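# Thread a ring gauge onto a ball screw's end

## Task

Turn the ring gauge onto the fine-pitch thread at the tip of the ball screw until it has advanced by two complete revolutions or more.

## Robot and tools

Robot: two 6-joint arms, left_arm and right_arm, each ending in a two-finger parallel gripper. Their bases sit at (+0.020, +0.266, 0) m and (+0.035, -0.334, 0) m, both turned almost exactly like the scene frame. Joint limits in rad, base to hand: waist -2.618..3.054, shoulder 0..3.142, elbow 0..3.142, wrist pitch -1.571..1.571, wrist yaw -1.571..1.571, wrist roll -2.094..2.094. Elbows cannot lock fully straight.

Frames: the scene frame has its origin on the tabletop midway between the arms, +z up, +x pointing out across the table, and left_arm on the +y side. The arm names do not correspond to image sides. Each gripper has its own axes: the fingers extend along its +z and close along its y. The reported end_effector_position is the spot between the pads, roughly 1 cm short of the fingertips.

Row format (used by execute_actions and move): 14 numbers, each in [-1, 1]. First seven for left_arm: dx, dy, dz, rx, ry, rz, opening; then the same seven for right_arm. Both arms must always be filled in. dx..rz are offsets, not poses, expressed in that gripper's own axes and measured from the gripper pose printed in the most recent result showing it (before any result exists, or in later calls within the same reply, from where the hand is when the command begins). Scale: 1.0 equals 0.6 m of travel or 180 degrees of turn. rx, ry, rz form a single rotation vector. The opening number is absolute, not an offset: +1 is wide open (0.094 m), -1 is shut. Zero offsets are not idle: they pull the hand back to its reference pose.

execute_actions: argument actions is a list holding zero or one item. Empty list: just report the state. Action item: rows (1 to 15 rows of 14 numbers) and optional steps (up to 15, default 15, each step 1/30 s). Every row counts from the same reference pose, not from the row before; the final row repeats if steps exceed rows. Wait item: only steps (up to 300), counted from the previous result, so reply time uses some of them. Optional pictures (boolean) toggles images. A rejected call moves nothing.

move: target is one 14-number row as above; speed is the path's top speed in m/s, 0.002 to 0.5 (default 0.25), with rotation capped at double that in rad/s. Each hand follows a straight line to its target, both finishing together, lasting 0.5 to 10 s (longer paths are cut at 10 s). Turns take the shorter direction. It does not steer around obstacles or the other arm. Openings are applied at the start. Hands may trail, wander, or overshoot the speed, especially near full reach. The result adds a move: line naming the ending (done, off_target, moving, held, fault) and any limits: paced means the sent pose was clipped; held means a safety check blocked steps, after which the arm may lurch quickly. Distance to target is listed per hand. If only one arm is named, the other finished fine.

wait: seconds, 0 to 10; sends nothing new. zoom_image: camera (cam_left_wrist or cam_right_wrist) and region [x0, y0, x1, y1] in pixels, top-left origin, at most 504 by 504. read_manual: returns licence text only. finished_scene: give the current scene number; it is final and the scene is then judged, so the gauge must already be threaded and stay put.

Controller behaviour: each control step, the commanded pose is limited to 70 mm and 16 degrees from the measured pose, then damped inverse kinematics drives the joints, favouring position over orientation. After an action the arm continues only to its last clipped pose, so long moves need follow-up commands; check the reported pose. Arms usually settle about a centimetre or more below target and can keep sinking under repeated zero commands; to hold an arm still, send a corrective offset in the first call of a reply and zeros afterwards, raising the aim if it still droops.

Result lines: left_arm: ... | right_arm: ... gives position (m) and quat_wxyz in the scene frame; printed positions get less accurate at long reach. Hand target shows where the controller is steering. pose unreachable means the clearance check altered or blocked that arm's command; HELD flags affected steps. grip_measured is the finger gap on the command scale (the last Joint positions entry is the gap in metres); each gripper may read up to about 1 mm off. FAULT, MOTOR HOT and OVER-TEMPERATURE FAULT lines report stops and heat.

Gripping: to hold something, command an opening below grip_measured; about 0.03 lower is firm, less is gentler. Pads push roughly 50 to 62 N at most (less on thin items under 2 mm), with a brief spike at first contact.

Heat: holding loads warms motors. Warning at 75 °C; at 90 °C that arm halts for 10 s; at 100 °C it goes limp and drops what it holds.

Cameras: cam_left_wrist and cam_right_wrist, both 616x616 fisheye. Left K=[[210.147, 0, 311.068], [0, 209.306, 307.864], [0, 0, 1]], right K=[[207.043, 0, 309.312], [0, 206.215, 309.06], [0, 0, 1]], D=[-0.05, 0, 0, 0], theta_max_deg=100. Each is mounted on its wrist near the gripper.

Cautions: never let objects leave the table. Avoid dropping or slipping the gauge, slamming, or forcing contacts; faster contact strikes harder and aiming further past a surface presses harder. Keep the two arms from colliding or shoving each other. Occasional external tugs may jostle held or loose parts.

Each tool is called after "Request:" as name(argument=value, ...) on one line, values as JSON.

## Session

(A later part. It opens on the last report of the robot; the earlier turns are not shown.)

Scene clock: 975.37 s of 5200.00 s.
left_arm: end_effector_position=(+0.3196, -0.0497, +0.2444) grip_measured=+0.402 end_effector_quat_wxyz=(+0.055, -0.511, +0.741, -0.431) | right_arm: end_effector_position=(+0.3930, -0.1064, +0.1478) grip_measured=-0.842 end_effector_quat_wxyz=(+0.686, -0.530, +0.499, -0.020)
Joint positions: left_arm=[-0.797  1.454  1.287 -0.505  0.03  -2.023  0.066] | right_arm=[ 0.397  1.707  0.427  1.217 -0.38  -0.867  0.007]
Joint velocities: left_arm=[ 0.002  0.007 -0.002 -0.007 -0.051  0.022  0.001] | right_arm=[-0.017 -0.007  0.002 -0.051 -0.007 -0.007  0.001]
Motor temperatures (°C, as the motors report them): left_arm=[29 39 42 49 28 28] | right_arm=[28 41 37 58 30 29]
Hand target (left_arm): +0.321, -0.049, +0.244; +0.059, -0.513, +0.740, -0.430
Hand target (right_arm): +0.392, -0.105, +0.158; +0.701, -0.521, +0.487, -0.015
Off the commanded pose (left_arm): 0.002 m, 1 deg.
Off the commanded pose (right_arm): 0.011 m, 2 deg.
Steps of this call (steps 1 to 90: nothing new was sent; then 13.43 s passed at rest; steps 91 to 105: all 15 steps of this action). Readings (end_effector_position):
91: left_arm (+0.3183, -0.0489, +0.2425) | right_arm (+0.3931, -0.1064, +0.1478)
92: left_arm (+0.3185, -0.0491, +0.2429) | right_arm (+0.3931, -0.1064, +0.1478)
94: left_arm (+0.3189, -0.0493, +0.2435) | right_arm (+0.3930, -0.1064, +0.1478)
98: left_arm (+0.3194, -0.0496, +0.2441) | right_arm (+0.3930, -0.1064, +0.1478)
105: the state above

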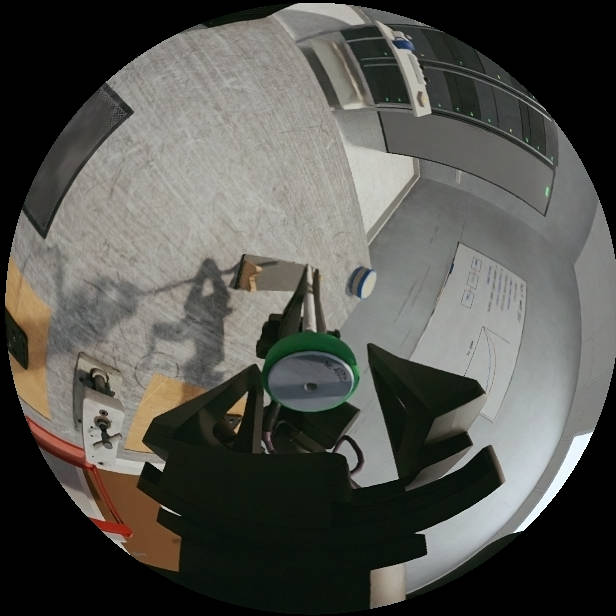

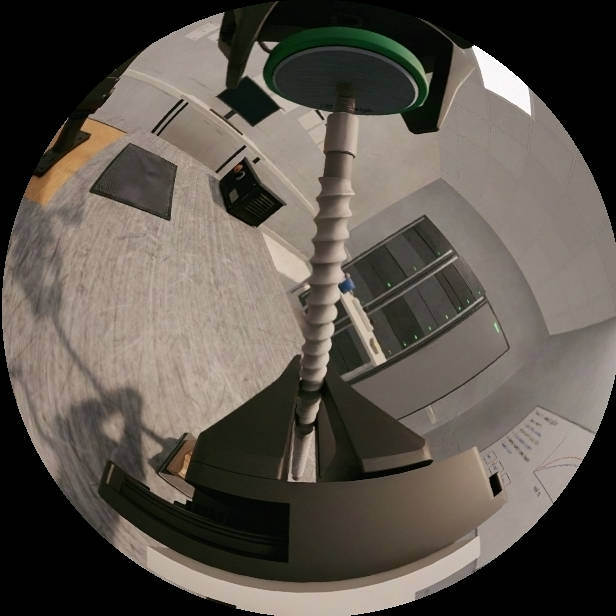

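Request:
execute_actions(actions=[{"rows": [[0,0,0,0,0,0,0.25,-0.0139,-0.0107,-0.0002,0.0076,-0.0116,0.0029,-0.88],[0,0,0,0,0,0,0.2,-0.0139,-0.0107,-0.0002,0.0076,-0.0116,0.0029,-0.88],[0,0,0,0,0,0,0.16,-0.0139,-0.0107,-0.0002,0.0076,-0.0116,0.0029,-0.88],[0,0,0,0,0,0,0.13,-0.0139,-0.0107,-0.0002,0.0076,-0.0116,0.0029,-0.88],[0,0,0,0,0,0,0.11,-0.0139,-0.0107,-0.0002,0.0076,-0.0116,0.0029,-0.88],[0,0,0,0,0,0,0.095,-0.0139,-0.0107,-0.0002,0.0076,-0.0116,0.0029,-0.88],[0,0,0,0,0,0,0.085,-0.0139,-0.0107,-0.0002,0.0076,-0.0116,0.0029,-0.88],[0,0,0,0,0,0,0.075,-0.0139,-0.0107,-0.0002,0.0076,-0.0116,0.0029,-0.88],[0,0,0,0,0,0,0.065,-0.0139,-0.0107,-0.0002,0.0076,-0.0116,0.0029,-0.88],[0,0,0,0,0,0,0.05,-0.0139,-0.0107,-0.0002,0.0076,-0.0116,0.0029,-0.88]], "steps": 15}])

Request:
zoom_image(camera="cam_right_wrist", region=[270, 10, 430, 170])

Scene clock: 986.57 s of 5200.00 s.
left_arm: end_effector_position=(+0.3196, -0.0499, +0.2446) grip_measured=+0.081 end_effector_quat_wxyz=(+0.055, -0.511, +0.741, -0.431) | right_arm: end_effector_position=(+0.3930, -0.1063, +0.1478) grip_measured=-0.842 end_effector_quat_wxyz=(+0.686, -0.529, +0.499, -0.019)
Joint positions: left_arm=[-0.797  1.454  1.287 -0.504  0.032 -2.023  0.051] | right_arm=[ 0.397  1.707  0.427  1.217 -0.38  -0.866  0.007]
Joint velocities: left_arm=[ 0.012 -0.002  0.017  0.022 -0.007 -0.037 -0.001] | right_arm=[ 0.002  0.007 -0.012 -0.007 -0.022 -0.051 -0.   ]
Motor temperatures (°C, as the motors report them): left_arm=[29 39 42 49 28 28] | right_arm=[28 41 37 58 30 29]
Hand target (left_arm): +0.320, -0.050, +0.244; +0.055, -0.511, +0.741, -0.431
Hand target (right_arm): +0.392, -0.105, +0.158; +0.701, -0.520, +0.489, -0.013
Off the commanded pose (left_arm): 0.000 m, 0 deg.
Off the commanded pose (right_arm): 0.011 m, 3 deg.
Steps of this call (steps 1 to 90: nothing new was sent; then 7.70 s passed at rest; steps 91 to 105: all 15 steps of this action). Readings (end_effector_position):
91: left_arm (+0.3197, -0.0497, +0.2445) | right_arm (+0.3930, -0.1063, +0.1478)
92: left_arm (+0.3197, -0.0497, +0.2445) | right_arm (+0.3930, -0.1063, +0.1478)
94: left_arm (+0.3198, -0.0498, +0.2446) | right_arm (+0.3930, -0.1063, +0.1478)
98: left_arm (+0.3196, -0.0499, +0.2446) | right_arm (+0.3930, -0.1063, +0.1478)
105: the state above

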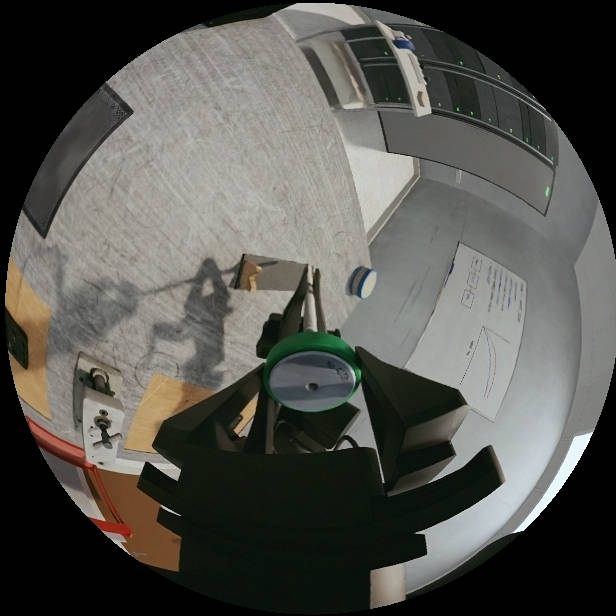

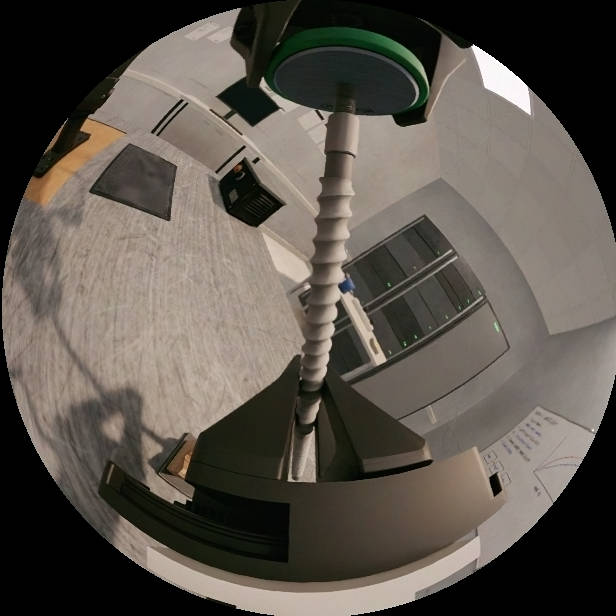

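Region (270, 10, 430, 170) of cam_right_wrist's 616x616 image, scaled by 3.150, with more detail than that image has.

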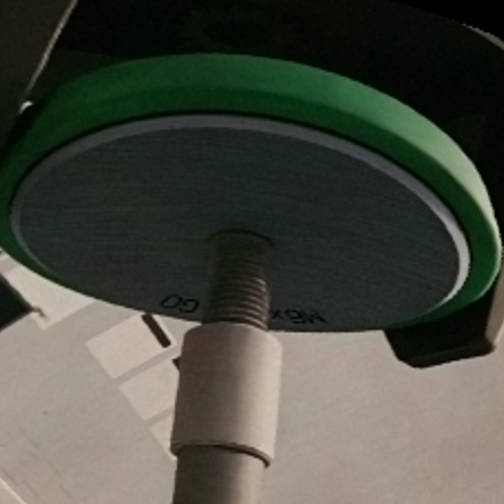

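Request:
execute_actions(actions=[{"rows": [[0,0,0.008,0,0,0.03,0.05,-0.0139,-0.0107,-0.0002,0.0076,-0.0116,0.0029,-0.88],[0,0,0.008,0,0,0.06,0.05,-0.0139,-0.0107,-0.0002,0.0076,-0.0116,0.0029,-0.88],[0,0,0.008,0,0,0.3,0.05,-0.0139,-0.0107,-0.0002,0.0076,-0.0116,0.0029,-0.88]], "steps": 15}], pictures=false)

Request:
execute_actions(actions=[{"rows": [[0,0,0.008,0,0,0.3,0.05,-0.0139,-0.0107,-0.0002,0.0076,-0.0116,0.0029,-0.88]], "steps": 15}], pictures=false)

Request:
execute_actions(actions=[{"rows": [[0,0,0.008,0,0,0.2,0.05,-0.0139,-0.0107,-0.0002,0.0076,-0.0116,0.0029,-0.88]], "steps": 15}], pictures=false)

Request:
wait(seconds=0.7)

Request:
zoom_image(camera="cam_right_wrist", region=[270, 10, 430, 170])

Scene clock: 1010.00 s of 5200.00 s.
left_arm: end_effector_position=(+0.3196, -0.0499, +0.2446) grip_measured=+0.081 end_effector_quat_wxyz=(+0.184, -0.259, +0.862, -0.394) | right_arm: end_effector_position=(+0.3930, -0.1063, +0.1478) grip_measured=-0.842 end_effector_quat_wxyz=(+0.686, -0.529, +0.499, -0.019)
Joint positions: left_arm=[-0.797  1.454  1.287 -0.504  0.032 -1.399  0.051] | right_arm=[ 0.397  1.707  0.427  1.217 -0.38  -0.864  0.007]
Joint velocities: left_arm=[-0.017  0.002 -0.012  0.022 -0.007  1.297 -0.   ] | right_arm=[ 0.002  0.007 -0.012  0.066 -0.022 -0.081  0.   ]
Motor temperatures (°C, as the motors report them): left_arm=[29 39 42 49 28 28] | right_arm=[28 41 37 59 30 29]
Hand target (left_arm): +0.322, -0.053, +0.242; +0.227, -0.169, +0.885, -0.370
Hand target (right_arm): +0.392, -0.105, +0.158; +0.701, -0.519, +0.489, -0.013
Off the commanded pose (left_arm): 0.005 m, 18 deg; orientation clipped at the last step of the last action.
Off the commanded pose (right_arm): 0.011 m, 3 deg.
Steps of this call (steps 1 to 90: nothing new was sent; then 19.93 s passed at rest; steps 91 to 105: all 15 steps of this action). Readings (end_effector_position):
91: left_arm (+0.3196, -0.0499, +0.2446) | right_arm (+0.3930, -0.1063, +0.1478)
92: left_arm (+0.3196, -0.0499, +0.2446) | right_arm (+0.3930, -0.1063, +0.1478)
94: left_arm (+0.3196, -0.0499, +0.2446) | right_arm (+0.3930, -0.1063, +0.1478)
98: left_arm (+0.3196, -0.0499, +0.2446) | right_arm (+0.3930, -0.1063, +0.1478)
105: the state above

Scene clock: 1010.50 s of 5200.00 s.
left_arm: end_effector_position=(+0.3196, -0.0499, +0.2446) grip_measured=+0.081 end_effector_quat_wxyz=(+0.306, +0.045, +0.899, -0.309) | right_arm: end_effector_position=(+0.3930, -0.1063, +0.1478) grip_measured=-0.842 end_effector_quat_wxyz=(+0.686, -0.529, +0.500, -0.018)
Joint positions: left_arm=[-0.797  1.454  1.287 -0.504  0.032 -0.716  0.051] | right_arm=[ 0.397  1.707  0.427  1.217 -0.38  -0.863  0.007]
Joint velocities: left_arm=[-0.002 -0.022 -0.002 -0.037  0.007  1.311 -0.002] | right_arm=[-0.007  0.002 -0.017  0.051  0.051  0.007 -0.001]
Motor temperatures (°C, as the motors report them): left_arm=[29 39 42 49 28 28] | right_arm=[28 41 37 59 30 29]
Hand target (left_arm): +0.322, -0.053, +0.242; +0.338, +0.137, +0.890, -0.273
Hand target (right_arm): +0.392, -0.105, +0.158; +0.701, -0.519, +0.489, -0.012
Off the commanded pose (left_arm): 0.005 m, 15 deg; orientation clipped at the last step of the last action.
Off the commanded pose (right_arm): 0.011 m, 3 deg.
Steps of this call (steps 1 to 15: all 15 steps of this action). Readings (end_effector_position):
1: left_arm (+0.3196, -0.0499, +0.2446) | right_arm (+0.3930, -0.1063, +0.1478)
2: left_arm (+0.3196, -0.0499, +0.2446) | right_arm (+0.3930, -0.1063, +0.1478)
4: left_arm (+0.3196, -0.0499, +0.2446) | right_arm (+0.3930, -0.1063, +0.1478)
8: left_arm (+0.3196, -0.0499, +0.2446) | right_arm (+0.3930, -0.1063, +0.1478)
15: the state above

Scene clock: 1011.00 s of 5200.00 s.
left_arm: end_effector_position=(+0.3194, -0.0501, +0.2446) grip_measured=+0.081 end_effector_quat_wxyz=(+0.379, +0.290, +0.852, -0.214) | right_arm: end_effector_position=(+0.3930, -0.1063, +0.1478) grip_measured=-0.842 end_effector_quat_wxyz=(+0.686, -0.529, +0.500, -0.018)
Joint positions: left_arm=[-0.797  1.454  1.287 -0.504  0.033 -0.16   0.051] | right_arm=[ 0.397  1.707  0.427  1.217 -0.38  -0.863  0.007]
Joint velocities: left_arm=[-0.007  0.012 -0.012 -0.022 -0.037  0.403  0.   ] | right_arm=[-0.002  0.002 -0.007 -0.022 -0.051 -0.037  0.   ]
Motor temperatures (°C, as the motors report them): left_arm=[29 39 42 49 28 28] | right_arm=[28 41 37 59 30 29]
Hand target (left_arm): +0.322, -0.053, +0.242; +0.386, +0.319, +0.842, -0.200
Hand target (right_arm): +0.392, -0.105, +0.158; +0.701, -0.519, +0.490, -0.012
Off the commanded pose (left_arm): 0.005 m, 4 deg.
Off the commanded pose (right_arm): 0.011 m, 3 deg.
Steps of this call (steps 1 to 15: all 15 steps of this action). Readings (end_effector_position):
1: left_arm (+0.3196, -0.0499, +0.2446) | right_arm (+0.3930, -0.1063, +0.1478)
2: left_arm (+0.3196, -0.0499, +0.2446) | right_arm (+0.3930, -0.1063, +0.1478)
4: left_arm (+0.3196, -0.0499, +0.2446) | right_arm (+0.3930, -0.1063, +0.1478)
8: left_arm (+0.3196, -0.0499, +0.2446) | right_arm (+0.3930, -0.1063, +0.1478)
15: the state above

Scene clock: 1011.70 s of 5200.00 s.
left_arm: end_effector_position=(+0.3194, -0.0501, +0.2446) grip_measured=+0.081 end_effector_quat_wxyz=(+0.384, +0.314, +0.844, -0.203) | right_arm: end_effector_position=(+0.3930, -0.1063, +0.1478) grip_measured=-0.842 end_effector_quat_wxyz=(+0.686, -0.529, +0.500, -0.018)
Joint positions: left_arm=[-0.797  1.454  1.287 -0.504  0.033 -0.104  0.051] | right_arm=[ 0.397  1.707  0.427  1.217 -0.38  -0.863  0.007]
Joint velocities: left_arm=[-0.012 -0.017 -0.022 -0.037  0.007  0.007 -0.002] | right_arm=[ 0.002  0.012  0.002 -0.037 -0.007 -0.037 -0.001]
Motor temperatures (°C, as the motors report them): left_arm=[29 39 42 49 28 28] | right_arm=[28 41 37 59 30 29]
Hand target (left_arm): +0.322, -0.053, +0.242; +0.386, +0.319, +0.842, -0.200
Hand target (right_arm): +0.392, -0.105, +0.158; +0.701, -0.519, +0.490, -0.012
Off the commanded pose (left_arm): 0.005 m, 1 deg.
Off the commanded pose (right_arm): 0.011 m, 3 deg.
Steps of this call (steps 1 to 21: nothing new was sent). Readings (end_effector_position):
1: left_arm (+0.3194, -0.0501, +0.2446) | right_arm (+0.3930, -0.1063, +0.1478)
2: left_arm (+0.3194, -0.0501, +0.2446) | right_arm (+0.3930, -0.1063, +0.1478)
4: left_arm (+0.3194, -0.0501, +0.2446) | right_arm (+0.3930, -0.1063, +0.1478)
8: left_arm (+0.3194, -0.0501, +0.2446) | right_arm (+0.3930, -0.1063, +0.1478)
21: the state above

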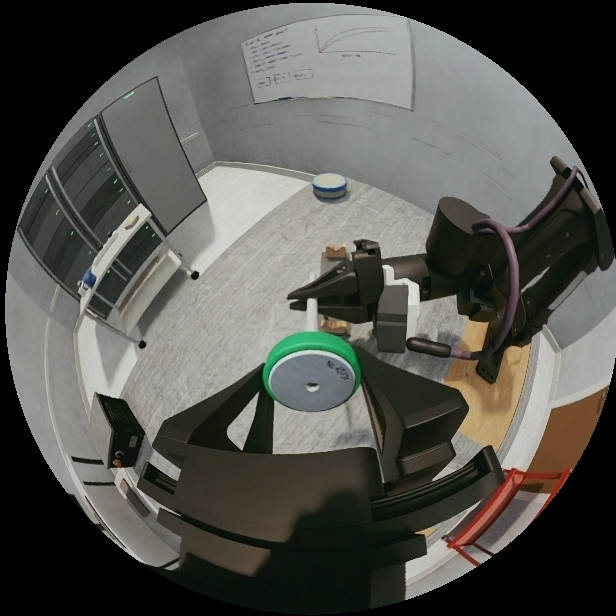

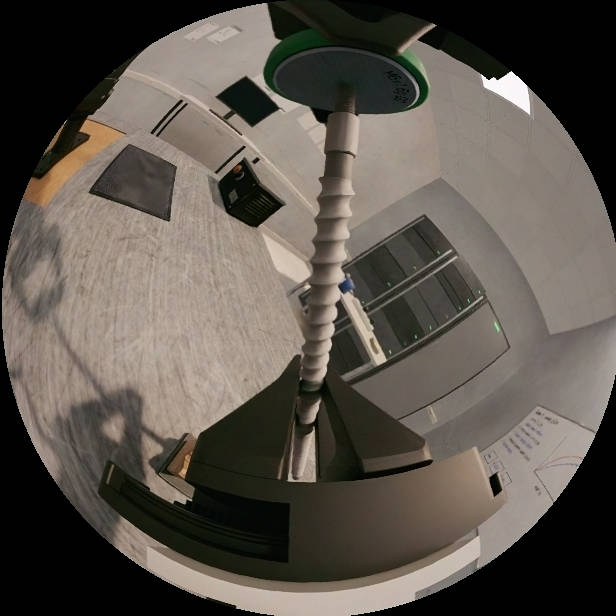

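Region (270, 10, 430, 170) of cam_right_wrist's 616x616 image, scaled by 3.150, with more detail than that image has.

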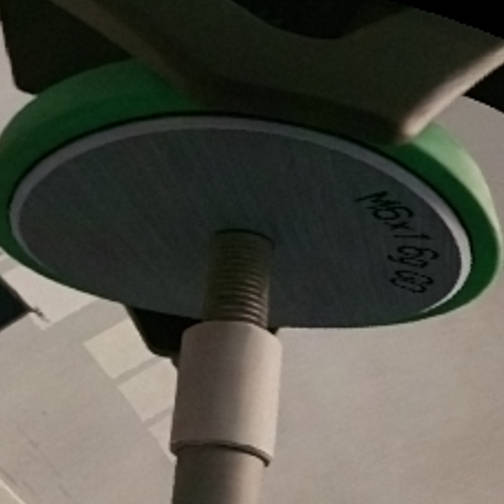

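Request:
execute_actions(actions=[{"rows": [[0,0,0.011,0,0,0.03,0.05,-0.0139,-0.0107,-0.0002,0.0076,-0.0116,0.0029,-0.88],[0,0,0.014,0,0,0.06,0.05,-0.0139,-0.0107,-0.0002,0.0076,-0.0116,0.0029,-0.88],[0,0,0.014,0,0,0.3,0.05,-0.0139,-0.0107,-0.0002,0.0076,-0.0116,0.0029,-0.88]], "steps": 15}], pictures=false)

Request:
execute_actions(actions=[{"rows": [[0,0,0.014,0,0,0.3,0.05,-0.0139,-0.0107,-0.0002,0.0076,-0.0116,0.0029,-0.88]], "steps": 15}], pictures=false)

Request:
execute_actions(actions=[{"rows": [[0,0,0.014,0,0,0.24,0.05,-0.0139,-0.0107,-0.0002,0.0076,-0.0116,0.0029,-0.88]], "steps": 15}], pictures=false)

Request:
wait(seconds=0.7)

Request:
zoom_image(camera="cam_right_wrist", region=[270, 10, 430, 170])

Scene clock: 1025.10 s of 5200.00 s.
left_arm: end_effector_position=(+0.3191, -0.0503, +0.2445) grip_measured=+0.081 end_effector_quat_wxyz=(+0.428, +0.557, +0.708, -0.077) | right_arm: end_effector_position=(+0.3931, -0.1064, +0.1484) grip_measured=-0.842 end_effector_quat_wxyz=(+0.687, -0.529, +0.498, -0.020)
Joint positions: left_arm=[-0.797  1.454  1.287 -0.504  0.035  0.515  0.051] | right_arm=[ 0.397  1.707  0.427  1.22  -0.38  -0.866  0.007]
Joint velocities: left_arm=[ 0.017  0.002 -0.002  0.007  0.022  1.209 -0.001] | right_arm=[-0.002 -0.002 -0.002  0.037 -0.066 -0.051 -0.001]
Motor temperatures (°C, as the motors report them): left_arm=[29 39 42 49 28 28] | right_arm=[28 41 37 59 30 29]
Hand target (left_arm): +0.324, -0.055, +0.239; +0.433, +0.627, +0.647, -0.028
Hand target (right_arm): +0.392, -0.105, +0.158; +0.701, -0.519, +0.490, -0.012
Off the commanded pose (left_arm): 0.008 m, 19 deg; orientation clipped at the last step of the last action.
Off the commanded pose (right_arm): 0.010 m, 2 deg.
Steps of this call (steps 1 to 90: nothing new was sent; then 9.90 s passed at rest; steps 91 to 105: all 15 steps of this action). Readings (end_effector_position):
91: left_arm (+0.3194, -0.0501, +0.2446) | right_arm (+0.3930, -0.1063, +0.1479)
92: left_arm (+0.3194, -0.0501, +0.2446) | right_arm (+0.3930, -0.1063, +0.1479)
94: left_arm (+0.3194, -0.0501, +0.2446) | right_arm (+0.3930, -0.1063, +0.1479)
98: left_arm (+0.3193, -0.0502, +0.2446) | right_arm (+0.3930, -0.1063, +0.1481)
105: the state above

Scene clock: 1025.60 s of 5200.00 s.
left_arm: end_effector_position=(+0.3191, -0.0496, +0.2438) grip_measured=+0.080 end_effector_quat_wxyz=(+0.428, +0.758, +0.488, +0.068) | right_arm: end_effector_position=(+0.3938, -0.1070, +0.1494) grip_measured=-0.842 end_effector_quat_wxyz=(+0.688, -0.531, +0.495, -0.027)
Joint positions: left_arm=[-0.797  1.454  1.287 -0.508  0.032  1.182  0.051] | right_arm=[ 0.397  1.707  0.427  1.224 -0.375 -0.88   0.007]
Joint velocities: left_arm=[ 0.007  0.012  0.002 -0.095  0.037  1.253  0.001] | right_arm=[-0.012 -0.007 -0.002  0.095  0.022 -0.066 -0.001]
Motor temperatures (°C, as the motors report them): left_arm=[29 39 42 49 28 28] | right_arm=[28 41 37 59 30 29]
Hand target (left_arm): +0.323, -0.055, +0.239; +0.418, +0.804, +0.406, +0.115
Hand target (right_arm): +0.392, -0.105, +0.159; +0.701, -0.519, +0.488, -0.013
Off the commanded pose (left_arm): 0.008 m, 16 deg; orientation clipped at the last step of the last action.
Off the commanded pose (right_arm): 0.010 m, 3 deg.
Steps of this call (steps 1 to 15: all 15 steps of this action). Readings (end_effector_position):
1: left_arm (+0.3190, -0.0504, +0.2445) | right_arm (+0.3932, -0.1065, +0.1486)
2: left_arm (+0.3190, -0.0503, +0.2445) | right_arm (+0.3933, -0.1066, +0.1488)
4: left_arm (+0.3189, -0.0503, +0.2444) | right_arm (+0.3934, -0.1067, +0.1490)
8: left_arm (+0.3188, -0.0501, +0.2441) | right_arm (+0.3936, -0.1068, +0.1492)
15: the state above

Scene clock: 1026.10 s of 5200.00 s.
left_arm: end_effector_position=(+0.3205, -0.0491, +0.2422) grip_measured=+0.080 end_effector_quat_wxyz=(+0.383, +0.872, +0.230, +0.199) | right_arm: end_effector_position=(+0.3946, -0.1079, +0.1489) grip_measured=-0.842 end_effector_quat_wxyz=(+0.687, -0.531, +0.495, -0.032)
Joint positions: left_arm=[-0.797  1.458  1.287 -0.507  0.024  1.813  0.051] | right_arm=[ 0.397  1.707  0.427  1.222 -0.368 -0.888  0.007]
Joint velocities: left_arm=[-0.007  0.012  0.007 -0.037 -0.007  0.711  0.   ] | right_arm=[-0.007 -0.027  0.007  0.022  0.037  0.022 -0.   ]
Motor temperatures (°C, as the motors report them): left_arm=[29 39 42 50 28 28] | right_arm=[28 41 37 59 30 29]
Hand target (left_arm): +0.323, -0.054, +0.239; +0.373, +0.884, +0.178, +0.220
Hand target (right_arm): +0.393, -0.105, +0.160; +0.702, -0.521, +0.484, -0.020
Off the commanded pose (left_arm): 0.007 m, 7 deg.
Off the commanded pose (right_arm): 0.011 m, 3 deg.
Steps of this call (steps 1 to 15: all 15 steps of this action). Readings (end_effector_position):
1: left_arm (+0.3192, -0.0495, +0.2438) | right_arm (+0.3939, -0.1071, +0.1496)
2: left_arm (+0.3193, -0.0494, +0.2438) | right_arm (+0.3940, -0.1072, +0.1498)
4: left_arm (+0.3194, -0.0493, +0.2438) | right_arm (+0.3942, -0.1074, +0.1500)
8: left_arm (+0.3201, -0.0492, +0.2426) | right_arm (+0.3945, -0.1077, +0.1497)
15: the state above

Scene clock: 1026.80 s of 5200.00 s.
left_arm: end_effector_position=(+0.3206, -0.0491, +0.2423) grip_measured=+0.080 end_effector_quat_wxyz=(+0.372, +0.883, +0.185, +0.219) | right_arm: end_effector_position=(+0.3946, -0.1079, +0.1489) grip_measured=-0.842 end_effector_quat_wxyz=(+0.687, -0.531, +0.495, -0.032)
Joint positions: left_arm=[-0.797  1.458  1.287 -0.507  0.024  1.915  0.051] | right_arm=[ 0.397  1.707  0.427  1.222 -0.368 -0.888  0.007]
Joint velocities: left_arm=[ 0.007  0.017 -0.012  0.007  0.022 -0.022  0.001] | right_arm=[ 0.002  0.012  0.002 -0.022  0.037 -0.007  0.   ]
Motor temperatures (°C, as the motors report them): left_arm=[29 39 42 50 28 28] | right_arm=[28 41 37 59 30 29]
Hand target (left_arm): +0.323, -0.054, +0.239; +0.373, +0.884, +0.178, +0.220
Hand target (right_arm): +0.393, -0.105, +0.160; +0.702, -0.521, +0.484, -0.020
Off the commanded pose (left_arm): 0.007 m, 1 deg.
Off the commanded pose (right_arm): 0.011 m, 3 deg.
Steps of this call (steps 1 to 21: nothing new was sent). Readings (end_effector_position):
1: left_arm (+0.3205, -0.0491, +0.2422) | right_arm (+0.3946, -0.1079, +0.1489)
2: left_arm (+0.3205, -0.0491, +0.2422) | right_arm (+0.3946, -0.1079, +0.1489)
4: left_arm (+0.3205, -0.0491, +0.2422) | right_arm (+0.3946, -0.1079, +0.1489)
8: left_arm (+0.3205, -0.0491, +0.2422) | right_arm (+0.3946, -0.1079, +0.1489)
21: the state above

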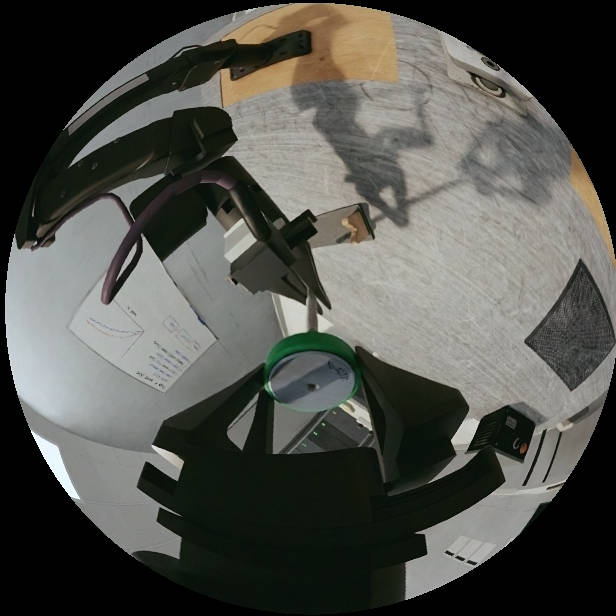

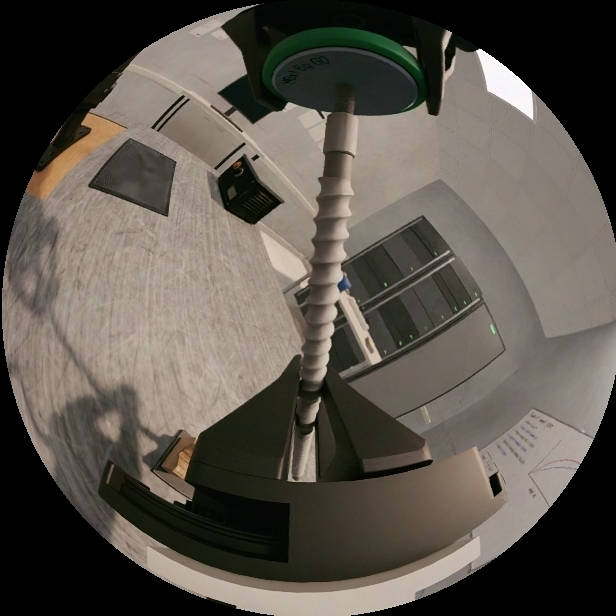

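Region (270, 10, 430, 170) of cam_right_wrist's 616x616 image, scaled by 3.150, with more detail than that image has.

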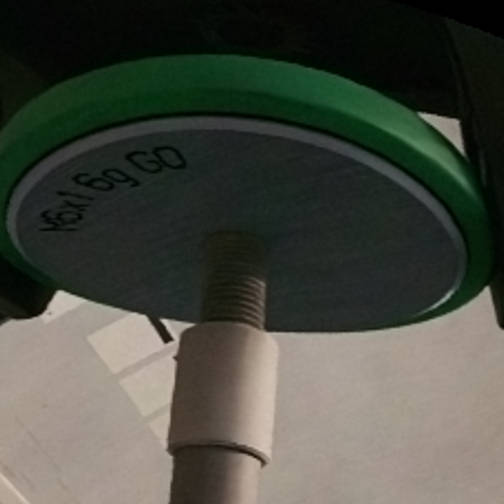

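Request:
execute_actions(actions=[{"rows": [[0,0,0,0,0,0,0.45,-0.0139,-0.0107,-0.0002,0.0076,-0.0116,0.004,-0.88],[0,0,0,0,0,0,0.45,-0.0139,-0.0107,-0.0002,0.0076,-0.0116,0.004,-0.88],[0,0,0,0,0,0,0.45,-0.0139,-0.0107,-0.0002,0.0076,-0.0116,0.004,-0.88],[0,0,0,0,0,0,0.45,-0.0139,-0.0107,-0.0002,0.0076,-0.0116,0.004,-0.88],[0,0,0,0,0,0,0.45,-0.0139,-0.0107,-0.0002,0.0076,-0.0116,0.004,-0.88]], "steps": 12}])

Request:
zoom_image(camera="cam_right_wrist", region=[300, 60, 390, 150])

Request:
zoom_image(camera="cam_left_wrist", region=[220, 280, 400, 460])

Scene clock: 1047.03 s of 5200.00 s.
left_arm: end_effector_position=(+0.3207, -0.0493, +0.2425) grip_measured=+0.448 end_effector_quat_wxyz=(+0.373, +0.883, +0.185, +0.219) | right_arm: end_effector_position=(+0.3944, -0.1077, +0.1489) grip_measured=-0.842 end_effector_quat_wxyz=(+0.687, -0.532, +0.495, -0.031)
Joint positions: left_arm=[-0.797  1.458  1.287 -0.505  0.024  1.916  0.068] | right_arm=[ 0.397  1.707  0.427  1.222 -0.37  -0.888  0.007]
Joint velocities: left_arm=[-0.007 -0.007  0.002 -0.022  0.066 -0.081 -0.001] | right_arm=[ 0.012 -0.002 -0.002  0.037 -0.037 -0.051 -0.   ]
Motor temperatures (°C, as the motors report them): left_arm=[29 38 42 50 28 28] | right_arm=[28 41 37 59 30 29]
Hand target (left_arm): +0.321, -0.049, +0.242; +0.372, +0.883, +0.186, +0.219
Hand target (right_arm): +0.393, -0.106, +0.159; +0.702, -0.521, +0.485, -0.024
Off the commanded pose (left_arm): 0.000 m, 0 deg.
Off the commanded pose (right_arm): 0.011 m, 3 deg.
Steps of this call (steps 1 to 90: nothing new was sent; then 16.83 s passed at rest; steps 91 to 102: all 12 steps of this action). Readings (end_effector_position):
91: left_arm (+0.3206, -0.0491, +0.2423) | right_arm (+0.3946, -0.1079, +0.1488)
92: left_arm (+0.3207, -0.0493, +0.2425) | right_arm (+0.3945, -0.1078, +0.1489)
94: left_arm (+0.3207, -0.0493, +0.2425) | right_arm (+0.3944, -0.1077, +0.1489)
98: left_arm (+0.3207, -0.0493, +0.2425) | right_arm (+0.3944, -0.1077, +0.1489)
102: the state above

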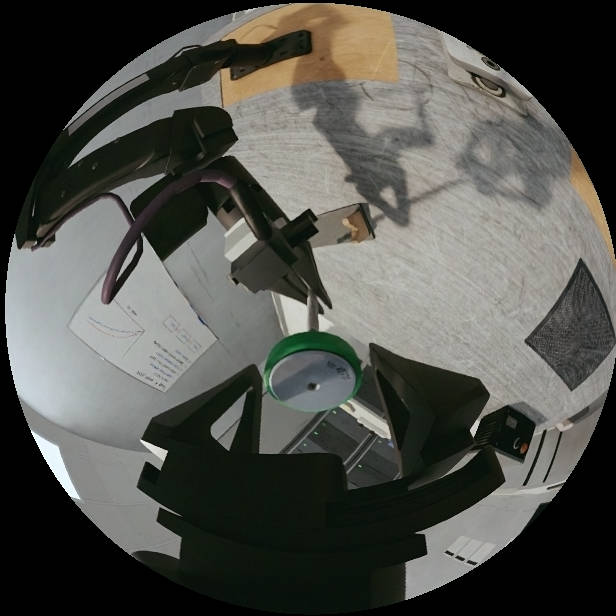

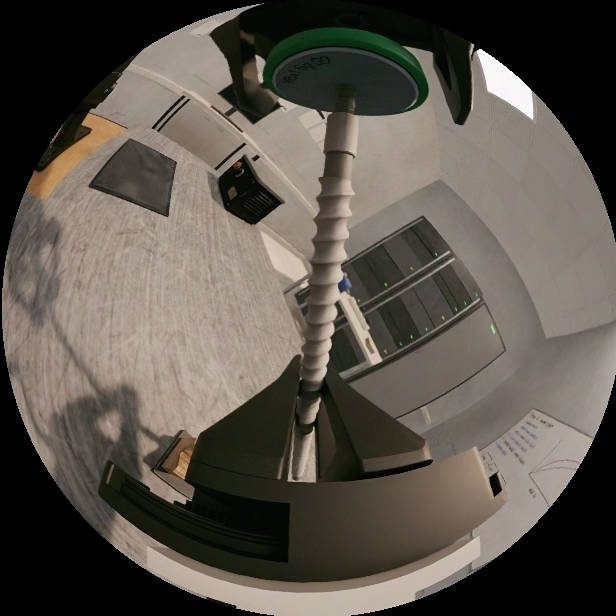

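Region (300, 60, 390, 150) of cam_right_wrist's 616x616 image, scaled by 5.600, with more detail than that image has.

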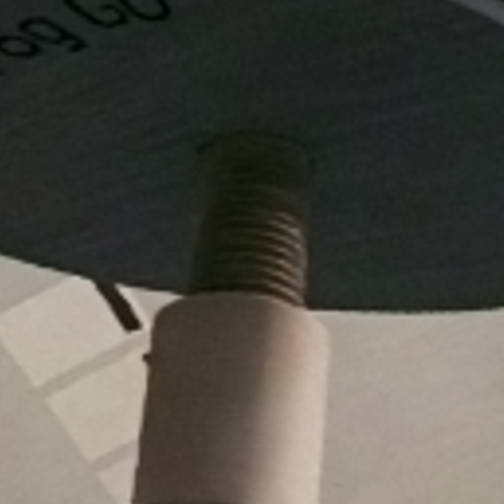

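Region (220, 280, 400, 460) of cam_left_wrist's 616x616 image, scaled by 2.800, with more detail than that image has.

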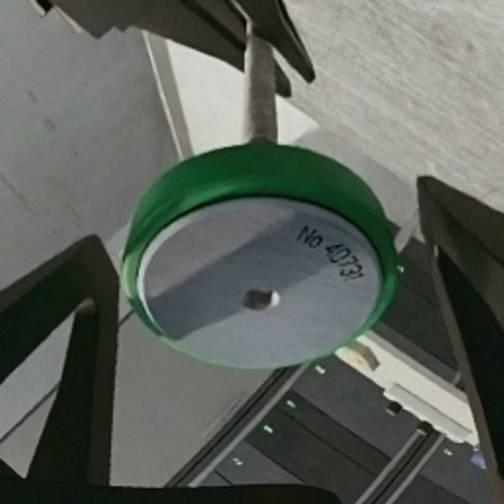

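Request:
execute_actions(actions=[{"rows": [[0,0,0,0,0,-0.03,0.45,-0.0139,-0.0107,-0.0002,0.0076,-0.0116,0.004,-0.88],[0,0,0,0,0,-0.06,0.45,-0.0139,-0.0107,-0.0002,0.0076,-0.0116,0.004,-0.88],[0,0,0,0,0,-0.3,0.45,-0.0139,-0.0107,-0.0002,0.0076,-0.0116,0.004,-0.88]], "steps": 15}], pictures=false)

Request:
execute_actions(actions=[{"rows": [[0,0,0,0,0,-0.3,0.45,-0.013,-0.0114,-0.0002,0.0083,-0.0107,0.004,-0.88]], "steps": 15}], pictures=false)

Request:
execute_actions(actions=[{"rows": [[0,0,0,0,0,-0.3,0.45,-0.013,-0.0114,-0.0002,0.0083,-0.0107,0.004,-0.88]], "steps": 15}], pictures=false)

Request:
execute_actions(actions=[{"rows": [[0,0,0,0,0,-0.3,0.45,-0.013,-0.0114,-0.0002,0.0083,-0.0107,0.004,-0.88]], "steps": 15}], pictures=false)

Request:
execute_actions(actions=[{"rows": [[0,0,0,0,0,-0.3,0.45,-0.013,-0.0114,-0.0002,0.0083,-0.0107,0.004,-0.88]], "steps": 15}], pictures=false)

Request:
execute_actions(actions=[{"rows": [[0,0,0,0,0,-0.18,0.45,-0.013,-0.0114,-0.0002,0.0083,-0.0107,0.004,-0.88]], "steps": 15}], pictures=false)

Request:
wait(seconds=0.6)

Request:
zoom_image(camera="cam_left_wrist", region=[220, 280, 400, 460])

Scene clock: 1062.20 s of 5200.00 s.
left_arm: end_effector_position=(+0.3203, -0.0499, +0.2428) grip_measured=+0.448 end_effector_quat_wxyz=(+0.423, +0.783, +0.447, +0.092) | right_arm: end_effector_position=(+0.3943, -0.1075, +0.1489) grip_measured=-0.842 end_effector_quat_wxyz=(+0.687, -0.532, +0.494, -0.031)
Joint positions: left_arm=[-0.797  1.458  1.287 -0.504  0.029  1.29   0.068] | right_arm=[ 0.397  1.707  0.427  1.222 -0.371 -0.888  0.007]
Joint velocities: left_arm=[ 0.002 -0.002  0.002  0.022 -0.066 -1.37  -0.001] | right_arm=[-0.017 -0.017 -0.007 -0.007  0.007  0.007  0.   ]
Motor temperatures (°C, as the motors report them): left_arm=[29 39 43 49 28 28] | right_arm=[28 42 37 59 30 29]
Hand target (left_arm): +0.321, -0.049, +0.243; +0.430, +0.733, +0.525, +0.046
Hand target (right_arm): +0.393, -0.106, +0.159; +0.702, -0.521, +0.485, -0.023
Off the commanded pose (left_arm): 0.001 m, 18 deg; orientation clipped at the last step of the last action.
Off the commanded pose (right_arm): 0.010 m, 3 deg.
Steps of this call (steps 1 to 90: nothing new was sent; then 11.67 s passed at rest; steps 91 to 105: all 15 steps of this action). Readings (end_effector_position):
91: left_arm (+0.3208, -0.0493, +0.2426) | right_arm (+0.3944, -0.1077, +0.1489)
92: left_arm (+0.3208, -0.0493, +0.2426) | right_arm (+0.3944, -0.1076, +0.1489)
94: left_arm (+0.3207, -0.0494, +0.2426) | right_arm (+0.3943, -0.1076, +0.1489)
98: left_arm (+0.3204, -0.0497, +0.2427) | right_arm (+0.3943, -0.1075, +0.1489)
105: the state above

Scene clock: 1062.70 s of 5200.00 s.
left_arm: end_effector_position=(+0.3197, -0.0505, +0.2428) grip_measured=+0.448 end_effector_quat_wxyz=(+0.429, +0.589, +0.682, -0.057) | right_arm: end_effector_position=(+0.3943, -0.1075, +0.1489) grip_measured=-0.842 end_effector_quat_wxyz=(+0.687, -0.532, +0.494, -0.031)
Joint positions: left_arm=[-0.797  1.458  1.287 -0.504  0.033  0.607  0.068] | right_arm=[ 0.397  1.707  0.427  1.222 -0.371 -0.888  0.007]
Joint velocities: left_arm=[-0.012 -0.002  0.007  0.066  0.007 -1.282 -0.001] | right_arm=[-0.007  0.002 -0.022 -0.066 -0.022 -0.007 -0.001]
Motor temperatures (°C, as the motors report them): left_arm=[29 39 43 49 28 28] | right_arm=[28 42 37 59 30 29]
Hand target (left_arm): +0.320, -0.050, +0.243; +0.421, +0.515, +0.740, -0.103
Hand target (right_arm): +0.394, -0.106, +0.159; +0.702, -0.521, +0.486, -0.024
Off the commanded pose (left_arm): 0.001 m, 15 deg; orientation clipped at the last step of the last action.
Off the commanded pose (right_arm): 0.010 m, 3 deg.
Steps of this call (steps 1 to 15: all 15 steps of this action). Readings (end_effector_position):
1: left_arm (+0.3202, -0.0500, +0.2428) | right_arm (+0.3943, -0.1075, +0.1489)
2: left_arm (+0.3202, -0.0500, +0.2428) | right_arm (+0.3943, -0.1075, +0.1489)
4: left_arm (+0.3201, -0.0501, +0.2428) | right_arm (+0.3943, -0.1075, +0.1489)
8: left_arm (+0.3198, -0.0503, +0.2428) | right_arm (+0.3943, -0.1075, +0.1489)
15: the state above

Scene clock: 1063.20 s of 5200.00 s.
left_arm: end_effector_position=(+0.3187, -0.0513, +0.2428) grip_measured=+0.448 end_effector_quat_wxyz=(+0.384, +0.326, +0.840, -0.201) | right_arm: end_effector_position=(+0.3943, -0.1075, +0.1489) grip_measured=-0.842 end_effector_quat_wxyz=(+0.687, -0.532, +0.494, -0.031)
Joint positions: left_arm=[-0.797  1.458  1.287 -0.504  0.04  -0.08   0.068] | right_arm=[ 0.397  1.707  0.427  1.222 -0.371 -0.888  0.007]
Joint velocities: left_arm=[-0.002  0.027 -0.012  0.022 -0.007 -1.326 -0.001] | right_arm=[-0.012 -0.022 -0.012 -0.081  0.037 -0.037  0.   ]
Motor temperatures (°C, as the motors report them): left_arm=[29 39 43 49 28 28] | right_arm=[28 42 37 59 30 29]
Hand target (left_arm): +0.320, -0.050, +0.243; +0.360, +0.237, +0.870, -0.240
Hand target (right_arm): +0.394, -0.106, +0.159; +0.702, -0.521, +0.486, -0.024
Off the commanded pose (left_arm): 0.001 m, 15 deg; orientation clipped at the last step of the last action.
Off the commanded pose (right_arm): 0.010 m, 3 deg.
Steps of this call (steps 1 to 15: all 15 steps of this action). Readings (end_effector_position):
1: left_arm (+0.3196, -0.0505, +0.2428) | right_arm (+0.3943, -0.1075, +0.1489)
2: left_arm (+0.3195, -0.0506, +0.2428) | right_arm (+0.3943, -0.1075, +0.1489)
4: left_arm (+0.3194, -0.0507, +0.2428) | right_arm (+0.3943, -0.1075, +0.1489)
8: left_arm (+0.3190, -0.0511, +0.2428) | right_arm (+0.3943, -0.1075, +0.1489)
15: the state above

Scene clock: 1063.70 s of 5200.00 s.
left_arm: end_effector_position=(+0.3173, -0.0527, +0.2429) grip_measured=+0.448 end_effector_quat_wxyz=(+0.289, +0.024, +0.901, -0.323) | right_arm: end_effector_position=(+0.3943, -0.1075, +0.1489) grip_measured=-0.842 end_effector_quat_wxyz=(+0.687, -0.532, +0.494, -0.031)
Joint positions: left_arm=[-0.797  1.458  1.287 -0.504  0.051 -0.773  0.068] | right_arm=[ 0.397  1.707  0.427  1.222 -0.371 -0.888  0.007]
Joint velocities: left_arm=[-0.007 -0.007 -0.022  0.022 -0.066 -1.311  0.   ] | right_arm=[-0.022 -0.007  0.002 -0.037 -0.022 -0.022  0.   ]
Motor temperatures (°C, as the motors report them): left_arm=[29 39 43 49 28 28] | right_arm=[28 42 37 59 30 29]
Hand target (left_arm): +0.319, -0.051, +0.243; +0.255, -0.070, +0.899, -0.351
Hand target (right_arm): +0.394, -0.106, +0.159; +0.702, -0.521, +0.486, -0.024
Off the commanded pose (left_arm): 0.002 m, 14 deg; orientation clipped at the last step of the last action.
Off the commanded pose (right_arm): 0.010 m, 3 deg.
Steps of this call (steps 1 to 15: all 15 steps of this action). Readings (end_effector_position):
1: left_arm (+0.3186, -0.0514, +0.2428) | right_arm (+0.3943, -0.1075, +0.1489)
2: left_arm (+0.3185, -0.0516, +0.2428) | right_arm (+0.3943, -0.1075, +0.1489)
4: left_arm (+0.3182, -0.0518, +0.2428) | right_arm (+0.3943, -0.1075, +0.1489)
8: left_arm (+0.3177, -0.0522, +0.2428) | right_arm (+0.3943, -0.1075, +0.1489)
15: the state above

Scene clock: 1064.20 s of 5200.00 s.
left_arm: end_effector_position=(+0.3155, -0.0542, +0.2429) grip_measured=+0.448 end_effector_quat_wxyz=(+0.156, -0.282, +0.856, -0.404) | right_arm: end_effector_position=(+0.3943, -0.1075, +0.1489) grip_measured=-0.842 end_effector_quat_wxyz=(+0.687, -0.532, +0.494, -0.031)
Joint positions: left_arm=[-0.797  1.458  1.287 -0.504  0.065 -1.469  0.068] | right_arm=[ 0.397  1.707  0.427  1.222 -0.371 -0.888  0.007]
Joint velocities: left_arm=[ 0.007  0.002  0.002  0.051  0.007 -1.37   0.001] | right_arm=[-0.002  0.012 -0.002  0.022 -0.007 -0.037 -0.   ]
Motor temperatures (°C, as the motors report them): left_arm=[29 39 43 49 28 28] | right_arm=[28 42 37 59 30 29]
Hand target (left_arm): +0.317, -0.053, +0.243; +0.115, -0.370, +0.822, -0.418
Hand target (right_arm): +0.394, -0.106, +0.159; +0.702, -0.521, +0.486, -0.024
Off the commanded pose (left_arm): 0.002 m, 14 deg; orientation clipped at the last step of the last action.
Off the commanded pose (right_arm): 0.010 m, 3 deg.
Steps of this call (steps 1 to 15: all 15 steps of this action). Readings (end_effector_position):
1: left_arm (+0.3172, -0.0527, +0.2429) | right_arm (+0.3943, -0.1075, +0.1489)
2: left_arm (+0.3170, -0.0529, +0.2429) | right_arm (+0.3943, -0.1075, +0.1489)
4: left_arm (+0.3167, -0.0532, +0.2429) | right_arm (+0.3943, -0.1075, +0.1489)
8: left_arm (+0.3160, -0.0538, +0.2429) | right_arm (+0.3943, -0.1075, +0.1489)
15: the state above

Scene clock: 1064.70 s of 5200.00 s.
left_arm: end_effector_position=(+0.3145, -0.0551, +0.2430) grip_measured=+0.448 end_effector_quat_wxyz=(+0.044, -0.490, +0.756, -0.431) | right_arm: end_effector_position=(+0.3943, -0.1075, +0.1489) grip_measured=-0.842 end_effector_quat_wxyz=(+0.687, -0.532, +0.494, -0.031)
Joint positions: left_arm=[-0.797  1.458  1.287 -0.504  0.072 -1.985  0.068] | right_arm=[ 0.397  1.707  0.427  1.222 -0.371 -0.888  0.007]
Joint velocities: left_arm=[-0.027  0.012  0.002 -0.007  0.007 -0.271 -0.   ] | right_arm=[-0.007  0.012 -0.017 -0.007 -0.007  0.037 -0.   ]
Motor temperatures (°C, as the motors report them): left_arm=[29 39 43 49 28 28] | right_arm=[28 42 37 59 30 29]
Hand target (left_arm): +0.315, -0.054, +0.243; +0.037, -0.509, +0.744, -0.432
Hand target (right_arm): +0.394, -0.106, +0.159; +0.702, -0.521, +0.486, -0.024
Off the commanded pose (left_arm): 0.001 m, 3 deg.
Off the commanded pose (right_arm): 0.010 m, 3 deg.
Steps of this call (steps 1 to 15: all 15 steps of this action). Readings (end_effector_position):
1: left_arm (+0.3153, -0.0544, +0.2430) | right_arm (+0.3943, -0.1075, +0.1489)
2: left_arm (+0.3152, -0.0545, +0.2430) | right_arm (+0.3943, -0.1075, +0.1489)
4: left_arm (+0.3148, -0.0548, +0.2430) | right_arm (+0.3943, -0.1075, +0.1489)
8: left_arm (+0.3145, -0.0551, +0.2430) | right_arm (+0.3943, -0.1075, +0.1489)
15: the state above

Scene clock: 1065.30 s of 5200.00 s.
left_arm: end_effector_position=(+0.3146, -0.0552, +0.2432) grip_measured=+0.448 end_effector_quat_wxyz=(+0.036, -0.505, +0.746, -0.432) | right_arm: end_effector_position=(+0.3943, -0.1075, +0.1489) grip_measured=-0.842 end_effector_quat_wxyz=(+0.687, -0.532, +0.494, -0.031)
Joint positions: left_arm=[-0.797  1.458  1.287 -0.504  0.072 -2.026  0.068] | right_arm=[ 0.397  1.707  0.427  1.222 -0.371 -0.888  0.007]
Joint velocities: left_arm=[-0.007 -0.017  0.017 -0.007 -0.051 -0.037  0.001] | right_arm=[ 0.002  0.002 -0.002  0.037 -0.022 -0.007  0.001]
Motor temperatures (°C, as the motors report them): left_arm=[29 39 43 49 28 28] | right_arm=[28 42 37 59 30 29]
Hand target (left_arm): +0.316, -0.054, +0.243; +0.037, -0.509, +0.744, -0.432
Hand target (right_arm): +0.394, -0.106, +0.159; +0.702, -0.521, +0.486, -0.024
Off the commanded pose (left_arm): 0.001 m, 1 deg.
Off the commanded pose (right_arm): 0.010 m, 3 deg.
Steps of this call (steps 1 to 18: nothing new was sent). Readings (end_effector_position):
1: left_arm (+0.3145, -0.0552, +0.2431) | right_arm (+0.3943, -0.1075, +0.1489)
2: left_arm (+0.3145, -0.0552, +0.2431) | right_arm (+0.3943, -0.1075, +0.1489)
4: left_arm (+0.3145, -0.0552, +0.2431) | right_arm (+0.3943, -0.1075, +0.1489)
8: left_arm (+0.3145, -0.0552, +0.2431) | right_arm (+0.3943, -0.1075, +0.1489)
18: the state above

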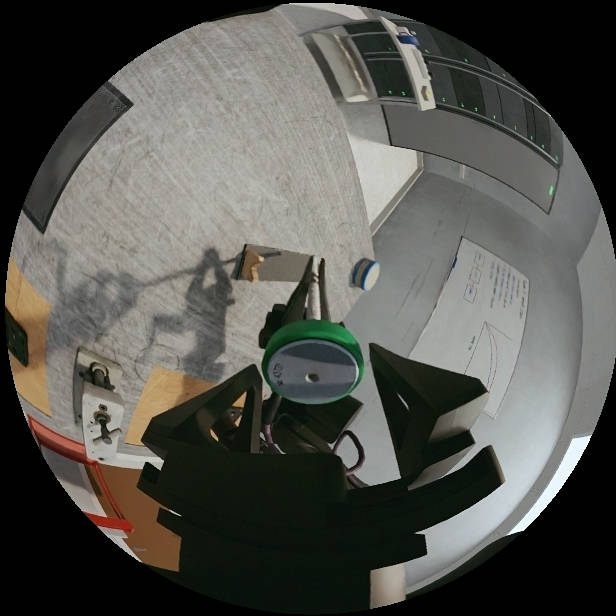

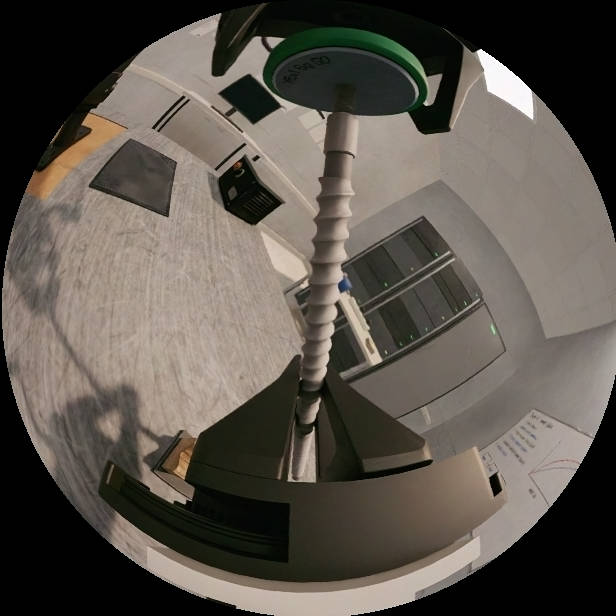

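Region (220, 280, 400, 460) of cam_left_wrist's 616x616 image, scaled by 2.800, with more detail than that image has.

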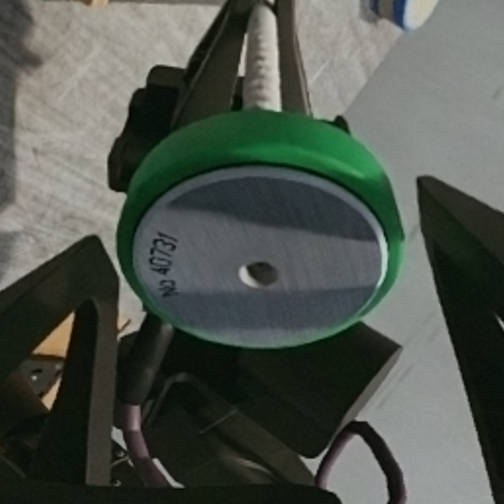

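Request:
execute_actions(actions=[{"rows": [[-0.005,-0.0024,0,0.0026,-0.0053,0,0.45,-0.013,-0.0114,-0.0002,0.0083,-0.0107,0.004,-0.88],[-0.01,-0.0049,0,0.0052,-0.0107,0,0.45,-0.013,-0.0114,-0.0002,0.0083,-0.0107,0.004,-0.88],[-0.0149,-0.0073,0,0.0078,-0.0160,0,0.45,-0.013,-0.0114,-0.0002,0.0083,-0.0107,0.004,-0.88]], "steps": 15}], pictures=false)

Request:
wait(seconds=0.5)

Request:
zoom_image(camera="cam_left_wrist", region=[220, 280, 400, 460])

Scene clock: 1073.50 s of 5200.00 s.
left_arm: end_effector_position=(+0.3206, -0.0501, +0.2432) grip_measured=+0.448 end_effector_quat_wxyz=(+0.055, -0.513, +0.740, -0.430) | right_arm: end_effector_position=(+0.3943, -0.1075, +0.1489) grip_measured=-0.842 end_effector_quat_wxyz=(+0.687, -0.532, +0.494, -0.031)
Joint positions: left_arm=[-0.797  1.458  1.287 -0.502  0.028 -2.027  0.068] | right_arm=[ 0.397  1.707  0.427  1.222 -0.371 -0.888  0.007]
Joint velocities: left_arm=[-0.012 -0.002  0.012 -0.051 -0.051 -0.037  0.   ] | right_arm=[ 0.012 -0.002  0.002  0.007  0.051 -0.007 -0.   ]
Motor temperatures (°C, as the motors report them): left_arm=[29 39 43 49 28 28] | right_arm=[28 42 37 59 30 29]
Hand target (left_arm): +0.322, -0.049, +0.243; +0.060, -0.515, +0.739, -0.429
Hand target (right_arm): +0.394, -0.106, +0.159; +0.702, -0.521, +0.486, -0.024
Off the commanded pose (left_arm): 0.002 m, 1 deg.
Off the commanded pose (right_arm): 0.010 m, 3 deg.
Steps of this call (steps 1 to 90: nothing new was sent; then 4.70 s passed at rest; steps 91 to 105: all 15 steps of this action). Readings (end_effector_position):
91: left_arm (+0.3147, -0.0551, +0.2431) | right_arm (+0.3943, -0.1075, +0.1489)
92: left_arm (+0.3152, -0.0546, +0.2431) | right_arm (+0.3943, -0.1075, +0.1489)
94: left_arm (+0.3171, -0.0530, +0.2431) | right_arm (+0.3943, -0.1075, +0.1489)
98: left_arm (+0.3194, -0.0511, +0.2432) | right_arm (+0.3943, -0.1075, +0.1489)
105: the state above

Scene clock: 1074.00 s of 5200.00 s.
left_arm: end_effector_position=(+0.3209, -0.0498, +0.2432) grip_measured=+0.448 end_effector_quat_wxyz=(+0.056, -0.514, +0.740, -0.430) | right_arm: end_effector_position=(+0.3943, -0.1075, +0.1489) grip_measured=-0.842 end_effector_quat_wxyz=(+0.687, -0.532, +0.494, -0.031)
Joint positions: left_arm=[-0.797  1.458  1.287 -0.502  0.025 -2.027  0.068] | right_arm=[ 0.397  1.707  0.427  1.222 -0.371 -0.888  0.007]
Joint velocities: left_arm=[ 0.007 -0.007  0.002 -0.037  0.022  0.095  0.   ] | right_arm=[-0.007  0.007 -0.007 -0.037  0.022  0.051 -0.001]
Motor temperatures (°C, as the motors report them): left_arm=[29 39 43 49 28 28] | right_arm=[28 42 37 59 30 29]
Hand target (left_arm): +0.322, -0.049, +0.243; +0.060, -0.515, +0.740, -0.429
Hand target (right_arm): +0.394, -0.106, +0.159; +0.702, -0.521, +0.486, -0.024
Off the commanded pose (left_arm): 0.002 m, 1 deg.
Off the commanded pose (right_arm): 0.010 m, 3 deg.
Steps of this call (steps 1 to 15: nothing new was sent). Readings (end_effector_position):
1: left_arm (+0.3207, -0.0500, +0.2432) | right_arm (+0.3943, -0.1075, +0.1489)
2: left_arm (+0.3207, -0.0500, +0.2432) | right_arm (+0.3943, -0.1075, +0.1489)
4: left_arm (+0.3208, -0.0499, +0.2432) | right_arm (+0.3943, -0.1075, +0.1489)
8: left_arm (+0.3209, -0.0498, +0.2432) | right_arm (+0.3943, -0.1075, +0.1489)
15: the state above

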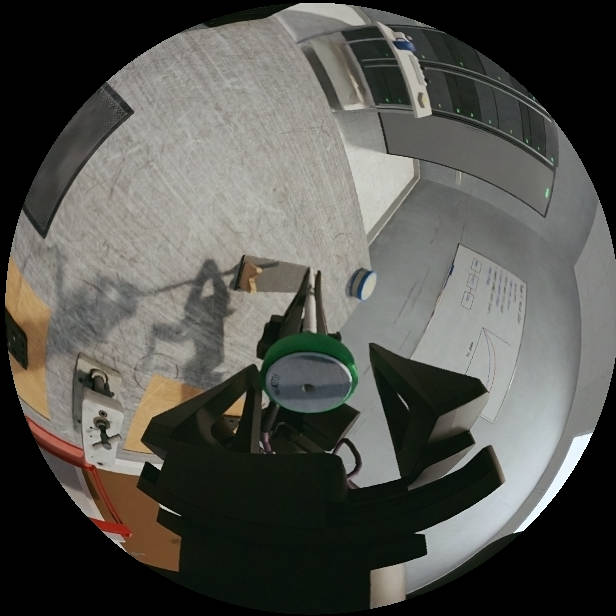

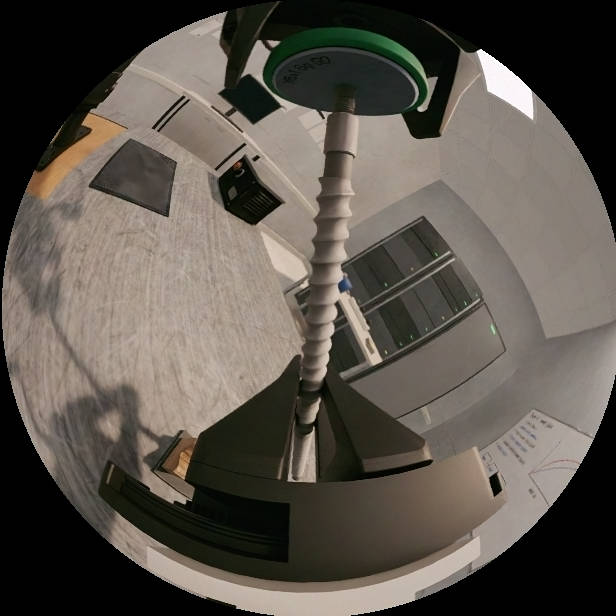

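Region (220, 280, 400, 460) of cam_left_wrist's 616x616 image, scaled by 2.800, with more detail than that image has.

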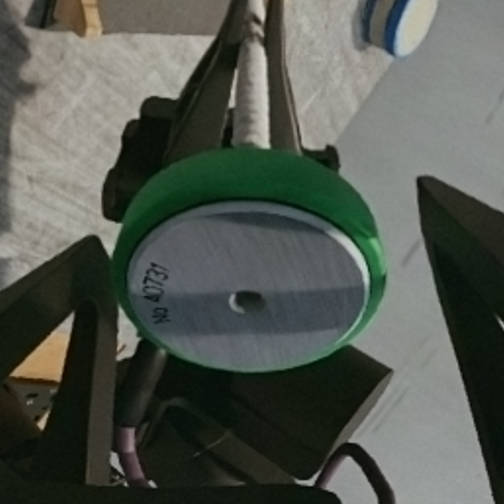

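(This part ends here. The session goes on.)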